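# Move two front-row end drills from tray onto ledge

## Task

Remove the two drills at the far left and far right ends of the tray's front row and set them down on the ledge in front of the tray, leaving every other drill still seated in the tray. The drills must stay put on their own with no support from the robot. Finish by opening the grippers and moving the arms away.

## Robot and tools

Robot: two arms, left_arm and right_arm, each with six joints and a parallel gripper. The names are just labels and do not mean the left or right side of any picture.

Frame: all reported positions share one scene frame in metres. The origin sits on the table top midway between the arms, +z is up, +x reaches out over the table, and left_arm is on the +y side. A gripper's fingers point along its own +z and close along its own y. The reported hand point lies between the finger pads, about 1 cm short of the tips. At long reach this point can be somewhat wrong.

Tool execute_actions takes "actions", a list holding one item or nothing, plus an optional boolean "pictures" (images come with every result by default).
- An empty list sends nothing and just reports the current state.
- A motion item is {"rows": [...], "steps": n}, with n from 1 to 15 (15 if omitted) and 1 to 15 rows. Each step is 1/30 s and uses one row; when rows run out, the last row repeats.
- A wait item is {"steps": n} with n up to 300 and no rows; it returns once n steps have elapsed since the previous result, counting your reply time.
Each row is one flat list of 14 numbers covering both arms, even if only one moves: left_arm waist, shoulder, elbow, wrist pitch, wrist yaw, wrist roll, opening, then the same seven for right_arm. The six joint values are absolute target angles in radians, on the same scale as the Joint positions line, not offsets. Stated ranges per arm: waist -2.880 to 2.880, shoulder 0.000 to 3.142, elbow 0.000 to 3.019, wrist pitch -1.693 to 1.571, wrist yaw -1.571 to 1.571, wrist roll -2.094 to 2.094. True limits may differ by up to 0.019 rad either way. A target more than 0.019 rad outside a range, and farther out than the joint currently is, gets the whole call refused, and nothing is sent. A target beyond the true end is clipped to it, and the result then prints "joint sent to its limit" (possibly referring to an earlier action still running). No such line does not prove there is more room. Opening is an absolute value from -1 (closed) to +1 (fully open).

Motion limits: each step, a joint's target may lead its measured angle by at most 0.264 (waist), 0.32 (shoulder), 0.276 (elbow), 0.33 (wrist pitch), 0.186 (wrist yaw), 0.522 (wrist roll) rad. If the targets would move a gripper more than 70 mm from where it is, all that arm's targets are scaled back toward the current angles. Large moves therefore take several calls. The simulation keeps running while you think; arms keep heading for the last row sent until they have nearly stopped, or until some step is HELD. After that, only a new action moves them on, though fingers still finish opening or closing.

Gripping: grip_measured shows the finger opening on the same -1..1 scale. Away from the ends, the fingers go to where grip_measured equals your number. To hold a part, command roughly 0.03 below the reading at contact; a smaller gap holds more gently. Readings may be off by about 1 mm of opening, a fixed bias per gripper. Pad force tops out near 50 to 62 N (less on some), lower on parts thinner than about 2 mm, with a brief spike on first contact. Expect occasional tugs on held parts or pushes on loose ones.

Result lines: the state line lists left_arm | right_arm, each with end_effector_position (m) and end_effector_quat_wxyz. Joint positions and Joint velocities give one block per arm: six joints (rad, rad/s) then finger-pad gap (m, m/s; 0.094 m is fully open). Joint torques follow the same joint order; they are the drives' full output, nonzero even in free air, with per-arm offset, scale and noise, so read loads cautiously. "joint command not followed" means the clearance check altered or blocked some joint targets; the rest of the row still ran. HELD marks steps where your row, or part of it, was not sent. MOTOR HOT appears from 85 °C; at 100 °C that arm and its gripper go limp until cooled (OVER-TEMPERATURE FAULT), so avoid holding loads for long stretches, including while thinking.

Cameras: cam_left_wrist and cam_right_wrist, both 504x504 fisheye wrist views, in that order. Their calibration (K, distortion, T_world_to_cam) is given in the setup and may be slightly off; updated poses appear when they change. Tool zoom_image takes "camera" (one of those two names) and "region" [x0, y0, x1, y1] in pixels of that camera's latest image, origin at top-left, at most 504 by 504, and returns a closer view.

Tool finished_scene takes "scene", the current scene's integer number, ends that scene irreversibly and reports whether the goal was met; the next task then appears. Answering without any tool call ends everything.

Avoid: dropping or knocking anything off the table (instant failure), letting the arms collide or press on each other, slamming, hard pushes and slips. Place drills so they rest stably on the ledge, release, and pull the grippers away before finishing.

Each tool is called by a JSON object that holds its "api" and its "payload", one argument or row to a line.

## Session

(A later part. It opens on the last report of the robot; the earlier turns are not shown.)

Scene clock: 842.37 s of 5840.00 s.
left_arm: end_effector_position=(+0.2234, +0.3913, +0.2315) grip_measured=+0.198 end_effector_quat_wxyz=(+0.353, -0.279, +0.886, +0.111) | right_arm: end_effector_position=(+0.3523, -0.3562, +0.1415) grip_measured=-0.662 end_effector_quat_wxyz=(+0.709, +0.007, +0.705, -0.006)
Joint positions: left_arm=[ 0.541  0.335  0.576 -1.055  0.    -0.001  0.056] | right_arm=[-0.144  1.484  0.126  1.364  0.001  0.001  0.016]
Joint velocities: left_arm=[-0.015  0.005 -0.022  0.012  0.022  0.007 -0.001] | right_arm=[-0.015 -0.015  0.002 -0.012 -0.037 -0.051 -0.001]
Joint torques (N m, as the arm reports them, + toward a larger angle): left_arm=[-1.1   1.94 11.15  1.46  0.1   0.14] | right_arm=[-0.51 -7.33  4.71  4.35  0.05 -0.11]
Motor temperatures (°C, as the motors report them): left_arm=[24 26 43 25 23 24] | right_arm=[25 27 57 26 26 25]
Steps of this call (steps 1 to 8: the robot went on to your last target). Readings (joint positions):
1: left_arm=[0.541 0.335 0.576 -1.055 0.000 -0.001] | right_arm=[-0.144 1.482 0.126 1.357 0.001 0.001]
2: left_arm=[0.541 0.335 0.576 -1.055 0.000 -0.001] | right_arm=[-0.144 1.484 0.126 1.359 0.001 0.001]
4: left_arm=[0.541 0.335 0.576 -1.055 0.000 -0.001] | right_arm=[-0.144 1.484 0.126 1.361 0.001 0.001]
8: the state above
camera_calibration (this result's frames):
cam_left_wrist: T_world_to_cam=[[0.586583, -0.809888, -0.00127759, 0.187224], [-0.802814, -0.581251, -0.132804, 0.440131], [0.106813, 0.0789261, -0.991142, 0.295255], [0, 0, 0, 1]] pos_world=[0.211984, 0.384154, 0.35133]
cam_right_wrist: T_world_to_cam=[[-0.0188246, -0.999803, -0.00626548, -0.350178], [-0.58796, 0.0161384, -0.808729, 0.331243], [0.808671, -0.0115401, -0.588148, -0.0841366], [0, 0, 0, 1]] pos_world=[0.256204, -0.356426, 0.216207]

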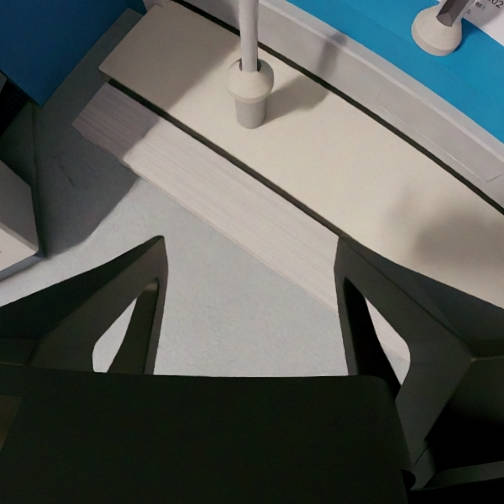

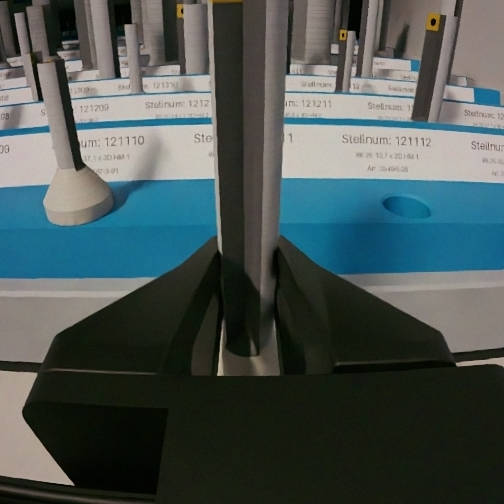

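{"api": "execute_actions", "payload": {
  "actions": [
    {"rows": [
[0.541,0.330,0.580,-1.055,0,-0.001,0.2, -0.146,1.472,0.132,1.427,0.003,-0.005,-0.82],
[0.541,0.330,0.580,-1.055,0,-0.001,0.2, -0.146,1.476,0.132,1.432,0.003,-0.005,-0.82],
[0.541,0.330,0.580,-1.055,0,-0.001,0.2, -0.146,1.481,0.132,1.438,0.003,-0.005,-0.82],
[0.541,0.330,0.580,-1.055,0,-0.001,0.2, -0.146,1.487,0.132,1.445,0.003,-0.005,-0.82],
[0.541,0.330,0.580,-1.055,0,-0.001,0.2, -0.146,1.493,0.132,1.452,0.003,-0.005,-0.82],
[0.541,0.330,0.580,-1.055,0,-0.001,0.2, -0.146,1.498,0.132,1.458,0.003,-0.005,-0.82],
[0.541,0.330,0.580,-1.055,0,-0.001,0.2, -0.146,1.502,0.132,1.463,0.003,-0.005,-0.82],
[0.541,0.330,0.580,-1.055,0,-0.001,0.2, -0.146,1.505,0.132,1.466,0.003,-0.005,-0.82],
[0.541,0.330,0.580,-1.055,0,-0.001,0.2, -0.146,1.508,0.132,1.467,0.003,-0.005,-0.82],
[0.541,0.330,0.580,-1.055,0,-0.001,0.2, -0.146,1.510,0.132,1.467,0.003,-0.005,-0.82],
[0.541,0.330,0.580,-1.055,0,-0.001,0.2, -0.146,1.512,0.132,1.467,0.003,-0.005,-0.82],
[0.541,0.330,0.580,-1.055,0,-0.001,0.2, -0.146,1.514,0.132,1.462,0.003,-0.005,-0.82],
[0.541,0.330,0.580,-1.055,0,-0.001,0.2, -0.146,1.516,0.132,1.454,0.003,-0.005,-0.82],
[0.541,0.330,0.580,-1.055,0,-0.001,0.2, -0.146,1.518,0.132,1.446,0.003,-0.005,-0.82],
[0.541,0.330,0.580,-1.055,0,-0.001,0.2, -0.146,1.520,0.132,1.438,0.003,-0.005,-0.82]
], "steps": 15}
  ],
  "pictures": false
}}

{"api": "execute_actions", "payload": {
  "actions": [
    {"rows": [
[0.541,0.330,0.580,-1.055,0,-0.001,0.2, -0.146,1.522,0.132,1.432,0.003,-0.005,-0.82],
[0.541,0.330,0.580,-1.055,0,-0.001,0.2, -0.146,1.524,0.132,1.428,0.003,-0.005,-0.82],
[0.541,0.330,0.580,-1.055,0,-0.001,0.2, -0.146,1.526,0.132,1.425,0.003,-0.005,-0.82],
[0.541,0.330,0.580,-1.055,0,-0.001,0.2, -0.146,1.528,0.132,1.423,0.003,-0.005,-0.82],
[0.541,0.330,0.580,-1.055,0,-0.001,0.2, -0.146,1.530,0.132,1.422,0.003,-0.005,-0.82],
[0.541,0.330,0.580,-1.055,0,-0.001,0.2, -0.146,1.532,0.132,1.422,0.003,-0.005,-0.82]
], "steps": 10}
  ],
  "pictures": false
}}

Scene clock: 853.57 s of 5840.00 s.
left_arm: end_effector_position=(+0.2234, +0.3913, +0.2315) grip_measured=+0.198 end_effector_quat_wxyz=(+0.353, -0.279, +0.886, +0.111) | right_arm: end_effector_position=(+0.3526, -0.3562, +0.1360) grip_measured=-0.662 end_effector_quat_wxyz=(+0.708, +0.007, +0.706, -0.006)
Joint positions: left_arm=[ 0.541  0.335  0.576 -1.055  0.    -0.001  0.056] | right_arm=[-0.144  1.528  0.126  1.406  0.001  0.001  0.016]
Joint velocities: left_arm=[ 0.005  0.005 -0.002 -0.002  0.022  0.022 -0.001] | right_arm=[ 0.005  0.044 -0.002 -0.007  0.051 -0.066 -0.   ]
Joint torques (N m, as the arm reports them, + toward a larger angle): left_arm=[-1.11  1.89 11.15  1.46  0.1   0.14] | right_arm=[-0.5  -7.4   4.31  3.36  0.05 -0.11]
Motor temperatures (°C, as the motors report them): left_arm=[24 26 43 25 23 24] | right_arm=[25 27 50 27 26 25]
Steps of this call (steps 1 to 30: the robot went on to your last target; steps 31 to 90: nothing new was sent; then 7.70 s passed at rest; steps 91 to 105: all 15 steps of this action). Readings (joint positions):
91: left_arm=[0.541 0.335 0.576 -1.055 0.000 -0.001] | right_arm=[-0.144 1.484 0.126 1.364 0.001 0.001]
92: left_arm=[0.541 0.335 0.576 -1.055 0.000 -0.001] | right_arm=[-0.144 1.484 0.126 1.366 0.001 0.001]
94: left_arm=[0.541 0.335 0.576 -1.055 0.000 -0.001] | right_arm=[-0.144 1.487 0.126 1.374 0.001 0.001]
98: left_arm=[0.541 0.335 0.576 -1.055 0.000 -0.001] | right_arm=[-0.144 1.506 0.126 1.399 0.001 0.001]
105: the state above

Scene clock: 853.90 s of 5840.00 s.
left_arm: end_effector_position=(+0.2234, +0.3913, +0.2315) grip_measured=+0.198 end_effector_quat_wxyz=(+0.353, -0.279, +0.886, +0.111) | right_arm: end_effector_position=(+0.3526, -0.3562, +0.1351) grip_measured=-0.662 end_effector_quat_wxyz=(+0.708, +0.007, +0.707, -0.006)
Joint positions: left_arm=[ 0.541  0.335  0.576 -1.055  0.    -0.001  0.056] | right_arm=[-0.144  1.531  0.126  1.406  0.001  0.001  0.016]
Joint velocities: left_arm=[-0.015 -0.015  0.012 -0.007  0.037 -0.022 -0.001] | right_arm=[-0.005 -0.005 -0.012 -0.007 -0.007 -0.007  0.   ]
Joint torques (N m, as the arm reports them, + toward a larger angle): left_arm=[-1.12  1.92 11.14  1.46  0.1   0.14] | right_arm=[-0.55 -6.41  4.25  2.78  0.05 -0.11]
Motor temperatures (°C, as the motors report them): left_arm=[24 26 43 25 23 24] | right_arm=[25 27 50 27 26 25]
Steps of this call (steps 1 to 10: all 10 steps of this action). Readings (joint positions):
1: left_arm=[0.541 0.335 0.576 -1.055 0.000 -0.001] | right_arm=[-0.144 1.529 0.126 1.406 0.001 0.001]
2: left_arm=[0.541 0.335 0.576 -1.055 0.000 -0.001] | right_arm=[-0.144 1.530 0.126 1.406 0.001 0.001]
4: left_arm=[0.541 0.335 0.576 -1.055 0.000 -0.001] | right_arm=[-0.144 1.530 0.126 1.406 0.001 0.001]
8: left_arm=[0.541 0.335 0.576 -1.055 0.000 -0.001] | right_arm=[-0.144 1.531 0.126 1.406 0.001 0.001]
10: the state above

{"api": "execute_actions", "payload": {
  "actions": [
    {"rows": [
[0.541,0.330,0.580,-1.055,0,-0.001,0.2, -0.145,1.531,0.133,1.419,0.002,-0.003,-0.76],
[0.541,0.330,0.580,-1.055,0,-0.001,0.2, -0.145,1.530,0.134,1.416,0.002,-0.001,-0.72],
[0.541,0.330,0.580,-1.055,0,-0.001,0.2, -0.144,1.529,0.135,1.413,0.001,0.001,-0.69],
[0.541,0.330,0.580,-1.055,0,-0.001,0.2, -0.144,1.529,0.135,1.412,0.001,0.001,-0.68],
[0.541,0.330,0.580,-1.055,0,-0.001,0.2, -0.144,1.529,0.135,1.412,0.001,0.001,-0.67],
[0.541,0.330,0.580,-1.055,0,-0.001,0.2, -0.144,1.529,0.135,1.412,0.001,0.001,-0.66],
[0.541,0.330,0.580,-1.055,0,-0.001,0.2, -0.144,1.529,0.135,1.412,0.001,0.001,-0.65],
[0.541,0.330,0.580,-1.055,0,-0.001,0.2, -0.144,1.529,0.135,1.412,0.001,0.001,-0.635],
[0.541,0.330,0.580,-1.055,0,-0.001,0.2, -0.144,1.529,0.135,1.412,0.001,0.001,-0.61],
[0.541,0.330,0.580,-1.055,0,-0.001,0.2, -0.144,1.529,0.135,1.412,0.001,0.001,-0.56],
[0.541,0.330,0.580,-1.055,0,-0.001,0.2, -0.144,1.529,0.135,1.412,0.001,0.001,-0.45],
[0.541,0.330,0.580,-1.055,0,-0.001,0.2, -0.144,1.529,0.135,1.412,0.001,0.001,-0.3],
[0.541,0.330,0.580,-1.055,0,-0.001,0.2, -0.144,1.528,0.135,1.412,0.001,0.001,-0.1],
[0.541,0.330,0.580,-1.055,0,-0.001,0.2, -0.144,1.526,0.135,1.412,0.001,0.001,0.1],
[0.541,0.330,0.580,-1.055,0,-0.001,0.2, -0.144,1.524,0.135,1.412,0.001,0.001,0.3]
], "steps": 15}
  ]
}}

{"api": "execute_actions", "payload": {
  "actions": [
    {"rows": [
[0.541,0.330,0.580,-1.055,0,-0.001,0.2, -0.144,1.520,0.135,1.410,0.001,0.001,0.3],
[0.541,0.330,0.580,-1.055,0,-0.001,0.2, -0.144,1.515,0.135,1.404,0.001,0.001,0.3],
[0.541,0.330,0.580,-1.055,0,-0.001,0.2, -0.144,1.507,0.135,1.396,0.001,0.001,0.3],
[0.541,0.330,0.580,-1.055,0,-0.001,0.2, -0.144,1.496,0.135,1.387,0.001,0.001,0.3],
[0.541,0.330,0.580,-1.055,0,-0.001,0.2, -0.144,1.482,0.135,1.377,0.001,0.001,0.3],
[0.541,0.330,0.580,-1.055,0,-0.001,0.2, -0.144,1.465,0.135,1.366,0.001,0.001,0.3],
[0.541,0.330,0.580,-1.055,0,-0.001,0.2, -0.144,1.445,0.135,1.354,0.001,0.001,0.3],
[0.541,0.330,0.580,-1.055,0,-0.001,0.2, -0.144,1.423,0.135,1.341,0.001,0.001,0.3],
[0.541,0.330,0.580,-1.055,0,-0.001,0.2, -0.144,1.398,0.135,1.328,0.001,0.001,0.3],
[0.541,0.330,0.580,-1.055,0,-0.001,0.2, -0.144,1.371,0.135,1.315,0.001,0.001,0.3],
[0.541,0.330,0.580,-1.055,0,-0.001,0.2, -0.144,1.342,0.135,1.302,0.001,0.001,0.3],
[0.541,0.330,0.580,-1.055,0,-0.001,0.2, -0.144,1.311,0.135,1.289,0.001,0.001,0.3],
[0.541,0.330,0.580,-1.055,0,-0.001,0.2, -0.144,1.278,0.135,1.276,0.001,0.001,0.3],
[0.541,0.330,0.580,-1.055,0,-0.001,0.2, -0.144,1.244,0.135,1.264,0.001,0.001,0.3],
[0.541,0.330,0.580,-1.055,0,-0.001,0.2, -0.144,1.209,0.135,1.253,0.001,0.001,0.3]
], "steps": 15}
  ]
}}

{"api": "execute_actions", "payload": {
  "actions": [
    {"rows": [
[0.541,0.330,0.580,-1.055,0,-0.001,0.2, -0.144,1.173,0.135,1.243,0.001,0.001,0.3],
[0.541,0.330,0.580,-1.055,0,-0.001,0.2, -0.144,1.136,0.135,1.234,0.001,0.001,0.3],
[0.541,0.330,0.580,-1.055,0,-0.001,0.2, -0.144,1.099,0.135,1.226,0.001,0.001,0.3],
[0.541,0.330,0.580,-1.055,0,-0.001,0.2, -0.144,1.062,0.135,1.219,0.001,0.001,0.3],
[0.541,0.330,0.580,-1.055,0,-0.001,0.2, -0.144,1.025,0.135,1.213,0.001,0.001,0.3],
[0.541,0.330,0.580,-1.055,0,-0.001,0.2, -0.144,0.988,0.135,1.208,0.001,0.001,0.3]
], "steps": 6}
  ]
}}

{"api": "execute_actions", "payload": {
  "actions": [
    {"rows": [
[0.541,0.330,0.580,-1.055,0,-0.001,0.2, -0.144,0.952,0.135,1.204,0.001,0.001,0.3],
[0.541,0.330,0.580,-1.055,0,-0.001,0.2, -0.144,0.917,0.135,1.202,0.001,0.001,0.3],
[0.541,0.330,0.580,-1.055,0,-0.001,0.2, -0.144,0.883,0.135,1.200,0.001,0.001,0.3],
[0.541,0.330,0.580,-1.055,0,-0.001,0.2, -0.144,0.850,0.135,1.200,0.001,0.001,0.3],
[0.541,0.330,0.580,-1.055,0,-0.001,0.2, -0.144,0.819,0.135,1.200,0.001,0.001,0.3],
[0.541,0.330,0.580,-1.055,0,-0.001,0.2, -0.144,0.790,0.135,1.200,0.001,0.001,0.3],
[0.541,0.330,0.580,-1.055,0,-0.001,0.2, -0.144,0.763,0.135,1.200,0.001,0.001,0.3],
[0.541,0.330,0.580,-1.055,0,-0.001,0.2, -0.144,0.738,0.135,1.200,0.001,0.001,0.3],
[0.541,0.330,0.580,-1.055,0,-0.001,0.2, -0.144,0.716,0.135,1.200,0.001,0.001,0.3],
[0.541,0.330,0.580,-1.055,0,-0.001,0.2, -0.144,0.696,0.135,1.200,0.001,0.001,0.3],
[0.541,0.330,0.580,-1.055,0,-0.001,0.2, -0.144,0.679,0.135,1.200,0.001,0.001,0.3],
[0.541,0.330,0.580,-1.055,0,-0.001,0.2, -0.144,0.665,0.135,1.200,0.001,0.001,0.3],
[0.541,0.330,0.580,-1.055,0,-0.001,0.2, -0.144,0.654,0.135,1.200,0.001,0.001,0.3],
[0.541,0.330,0.580,-1.055,0,-0.001,0.2, -0.144,0.646,0.135,1.200,0.001,0.001,0.3],
[0.541,0.330,0.580,-1.055,0,-0.001,0.2, -0.144,0.641,0.135,1.200,0.001,0.001,0.3]
], "steps": 15}
  ]
}}

Scene clock: 894.57 s of 5840.00 s.
left_arm: end_effector_position=(+0.2234, +0.3913, +0.2315) grip_measured=+0.198 end_effector_quat_wxyz=(+0.353, -0.279, +0.886, +0.111) | right_arm: end_effector_position=(+0.3526, -0.3562, +0.1351) grip_measured=+0.177 end_effector_quat_wxyz=(+0.708, +0.007, +0.707, -0.006)
Joint positions: left_arm=[ 0.541  0.335  0.576 -1.055  0.    -0.001  0.056] | right_arm=[-0.144  1.531  0.126  1.406  0.001  0.001  0.055]
Joint velocities: left_arm=[-0.005 -0.005 -0.017  0.012 -0.022 -0.081  0.001] | right_arm=[-0.005 -0.005 -0.007 -0.002  0.051  0.037  0.242]
Joint torques (N m, as the arm reports them, + toward a larger angle): left_arm=[-1.09  1.9  11.14  1.46  0.1   0.14] | right_arm=[-0.32 -6.72  4.45  2.42 -0.04 -0.04]
Motor temperatures (°C, as the motors report them): left_arm=[24 26 43 25 23 24] | right_arm=[25 27 45 26 26 25]
Steps of this call (steps 1 to 15: the robot went on to your last target; steps 16 to 90: nothing new was sent; then 37.17 s passed at rest; steps 91 to 105: all 15 steps of this action). Readings (joint positions):
91: left_arm=[0.541 0.335 0.576 -1.055 0.000 -0.001] | right_arm=[-0.144 1.531 0.126 1.406 0.001 0.001]
92: left_arm=[0.541 0.335 0.576 -1.055 0.000 -0.001] | right_arm=[-0.144 1.531 0.126 1.406 0.001 0.001]
94: left_arm=[0.541 0.335 0.576 -1.055 0.000 -0.001] | right_arm=[-0.144 1.531 0.126 1.406 0.001 0.001]
98: left_arm=[0.541 0.335 0.576 -1.055 0.000 -0.001] | right_arm=[-0.144 1.531 0.126 1.406 0.001 0.001]
105: the state above
camera_calibration (this result's frames):
cam_left_wrist: T_world_to_cam=[[0.586583, -0.809888, -0.00127759, 0.187224], [-0.802814, -0.581251, -0.132804, 0.440131], [0.106813, 0.0789261, -0.991142, 0.295255], [0, 0, 0, 1]] pos_world=[0.211984, 0.384154, 0.35133]
cam_right_wrist: T_world_to_cam=[[-0.0188509, -0.999803, -0.00626039, -0.350209], [-0.591348, 0.0161981, -0.806254, 0.327131], [0.806196, -0.0114965, -0.591537, -0.0868337], [0, 0, 0, 1]] pos_world=[0.256852, -0.356437, 0.210193]

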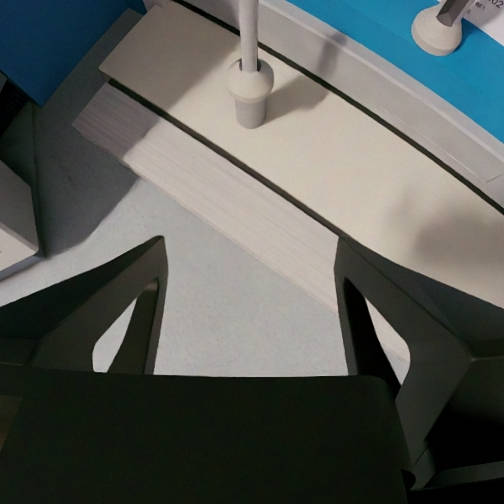

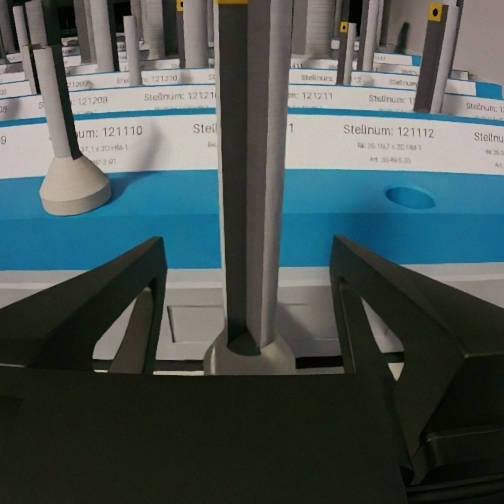

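Scene clock: 895.07 s of 5840.00 s.
left_arm: end_effector_position=(+0.2234, +0.3913, +0.2315) grip_measured=+0.198 end_effector_quat_wxyz=(+0.353, -0.279, +0.886, +0.111) | right_arm: end_effector_position=(+0.3458, -0.3561, +0.1960) grip_measured=+0.298 end_effector_quat_wxyz=(+0.753, +0.007, +0.658, -0.007)
Joint positions: left_arm=[ 0.541  0.335  0.576 -1.055  0.    -0.001  0.056] | right_arm=[-0.144  1.281  0.126  1.29   0.001  0.001  0.061]
Joint velocities: left_arm=[ 0.005 -0.015  0.007  0.017  0.051  0.007  0.001] | right_arm=[-0.015 -1.04   0.012 -0.359  0.007 -0.007 -0.   ]
Joint torques (N m, as the arm reports them, + toward a larger angle): left_arm=[-1.1   1.87 11.15  1.46  0.1   0.14] | right_arm=[-0.33 -5.93  6.73  1.84 -0.04 -0.03]
Motor temperatures (°C, as the motors report them): left_arm=[24 26 43 25 23 24] | right_arm=[25 27 45 26 26 25]
Steps of this call (steps 1 to 15: all 15 steps of this action). Readings (joint positions):
1: left_arm=[0.541 0.335 0.576 -1.055 0.000 -0.001] | right_arm=[-0.144 1.531 0.126 1.406 0.001 0.001]
2: left_arm=[0.541 0.335 0.576 -1.055 0.000 -0.001] | right_arm=[-0.144 1.530 0.126 1.406 0.001 0.001]
4: left_arm=[0.541 0.335 0.576 -1.055 0.000 -0.001] | right_arm=[-0.144 1.526 0.126 1.405 0.001 0.001]
8: left_arm=[0.541 0.335 0.576 -1.055 0.000 -0.001] | right_arm=[-0.144 1.479 0.126 1.376 0.001 0.001]
15: the state above
camera_calibration (this result's frames):
cam_left_wrist: T_world_to_cam=[[0.586583, -0.809888, -0.00127759, 0.187224], [-0.802814, -0.581251, -0.132804, 0.440131], [0.106813, 0.0789261, -0.991142, 0.295255], [0, 0, 0, 1]] pos_world=[0.211984, 0.384154, 0.35133]
cam_right_wrist: T_world_to_cam=[[-0.0180116, -0.999818, -0.00636738, -0.35011], [-0.479442, 0.0142252, -0.877458, 0.346806], [0.877389, -0.0127516, -0.479611, -0.0922577], [0, 0, 0, 1]] pos_world=[0.240913, -0.356156, 0.257831]

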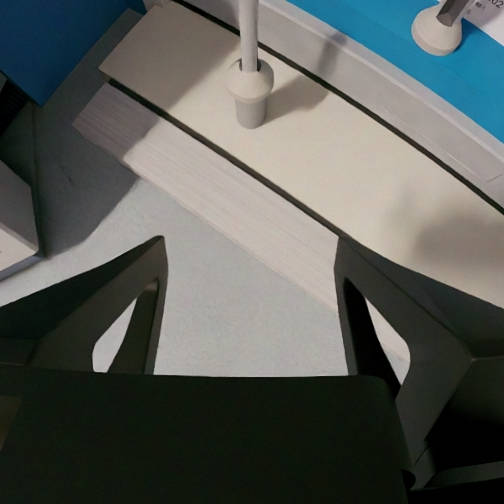

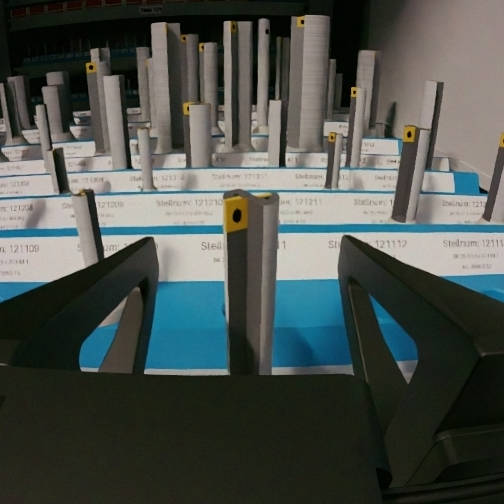

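Scene clock: 895.27 s of 5840.00 s.
left_arm: end_effector_position=(+0.2234, +0.3913, +0.2315) grip_measured=+0.198 end_effector_quat_wxyz=(+0.353, -0.279, +0.886, +0.111) | right_arm: end_effector_position=(+0.3269, -0.3558, +0.2601) grip_measured=+0.298 end_effector_quat_wxyz=(+0.805, +0.006, +0.593, -0.007)
Joint positions: left_arm=[ 0.541  0.335  0.576 -1.055  0.    -0.001  0.056] | right_arm=[-0.144  1.059  0.126  1.235  0.001  0.001  0.061]
Joint velocities: left_arm=[-0.005 -0.005 -0.002  0.022  0.022  0.051  0.001] | right_arm=[ 0.005 -1.118 -0.017 -0.208  0.022 -0.051  0.001]
Joint torques (N m, as the arm reports them, + toward a larger angle): left_arm=[-1.08  1.91 11.14  1.46  0.1   0.14] | right_arm=[-0.39 -3.61  8.2   1.53 -0.04 -0.04]
Motor temperatures (°C, as the motors report them): left_arm=[24 26 43 25 23 24] | right_arm=[25 27 45 26 26 25]
Steps of this call (steps 1 to 6: all 6 steps of this action). Readings (joint positions):
1: left_arm=[0.541 0.335 0.576 -1.055 0.000 -0.001] | right_arm=[-0.144 1.246 0.126 1.278 0.001 0.001]
2: left_arm=[0.541 0.335 0.576 -1.055 0.000 -0.001] | right_arm=[-0.144 1.210 0.126 1.268 0.001 0.001]
4: left_arm=[0.541 0.335 0.576 -1.055 0.000 -0.001] | right_arm=[-0.144 1.135 0.126 1.249 0.001 0.001]
6: the state above
camera_calibration (this result's frames):
cam_left_wrist: T_world_to_cam=[[0.586583, -0.809888, -0.00127759, 0.187224], [-0.802814, -0.581251, -0.132804, 0.440131], [0.106813, 0.0789261, -0.991142, 0.295255], [0, 0, 0, 1]] pos_world=[0.211984, 0.384154, 0.35133]
cam_right_wrist: T_world_to_cam=[[-0.0169426, -0.999836, -0.00634221, -0.350073], [-0.326135, 0.0115224, -0.945253, 0.360472], [0.945171, -0.0139466, -0.326277, -0.107446], [0, 0, 0, 1]] pos_world=[0.213186, -0.355667, 0.30346]

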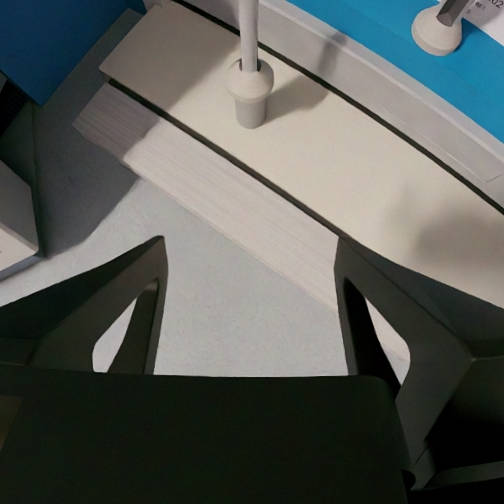

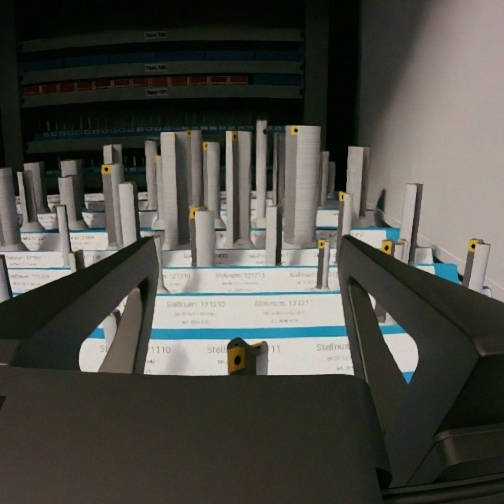

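Scene clock: 895.77 s of 5840.00 s.
left_arm: end_effector_position=(+0.2234, +0.3913, +0.2315) grip_measured=+0.198 end_effector_quat_wxyz=(+0.353, -0.279, +0.886, +0.111) | right_arm: end_effector_position=(+0.2509, -0.3544, +0.3792) grip_measured=+0.298 end_effector_quat_wxyz=(+0.905, +0.005, +0.426, -0.008)
Joint positions: left_arm=[ 0.541  0.335  0.576 -1.055  0.    -0.001  0.056] | right_arm=[-0.144  0.651  0.126  1.216  0.001  0.001  0.061]
Joint velocities: left_arm=[-0.015 -0.015 -0.002 -0.022  0.037 -0.051 -0.   ] | right_arm=[-0.015 -0.259 -0.007  0.007  0.007 -0.022 -0.001]
Joint torques (N m, as the arm reports them, + toward a larger angle): left_arm=[-1.09  1.91 11.14  1.47  0.11  0.14] | right_arm=[-0.34  0.2  10.31  0.99 -0.05 -0.04]
Motor temperatures (°C, as the motors report them): left_arm=[24 26 43 25 23 24] | right_arm=[25 27 45 26 26 25]
Steps of this call (steps 1 to 15: all 15 steps of this action). Readings (joint positions):
1: left_arm=[0.541 0.335 0.576 -1.055 0.000 -0.001] | right_arm=[-0.144 1.021 0.126 1.229 0.001 0.001]
2: left_arm=[0.541 0.335 0.576 -1.055 0.000 -0.001] | right_arm=[-0.144 0.984 0.126 1.224 0.001 0.001]
4: left_arm=[0.541 0.335 0.576 -1.055 0.000 -0.001] | right_arm=[-0.144 0.911 0.126 1.218 0.001 0.001]
8: left_arm=[0.541 0.335 0.576 -1.055 0.000 -0.001] | right_arm=[-0.144 0.783 0.126 1.216 0.001 0.001]
15: the state above
camera_calibration (this result's frames):
cam_left_wrist: T_world_to_cam=[[0.586583, -0.809888, -0.00127759, 0.187224], [-0.802814, -0.581251, -0.132804, 0.440131], [0.106813, 0.0789261, -0.991142, 0.295255], [0, 0, 0, 1]] pos_world=[0.211984, 0.384154, 0.35133]
cam_right_wrist: T_world_to_cam=[[-0.0145881, -0.999878, -0.00560858, -0.350149], [0.0567873, 0.00477163, -0.998375, 0.369951], [0.99828, -0.0148829, 0.0567108, -0.15566], [0, 0, 0, 1]] pos_world=[0.129276, -0.354188, 0.376213]

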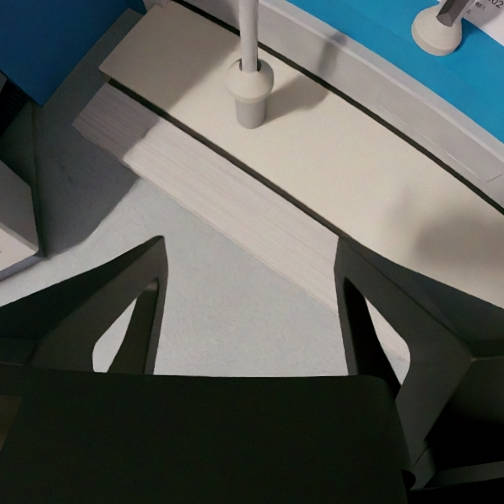

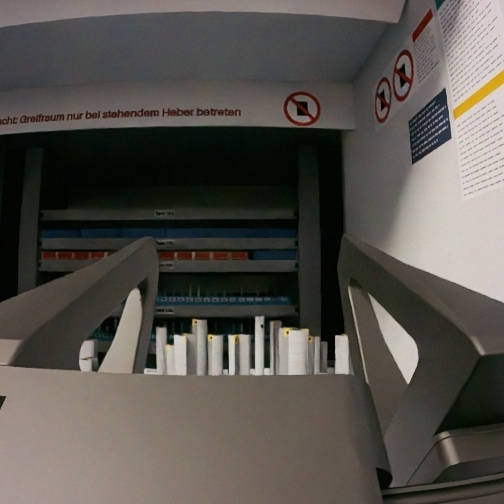

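{"api": "finished_scene", "payload": {
  "scene": 2
}}

The scene is finished: the task was done.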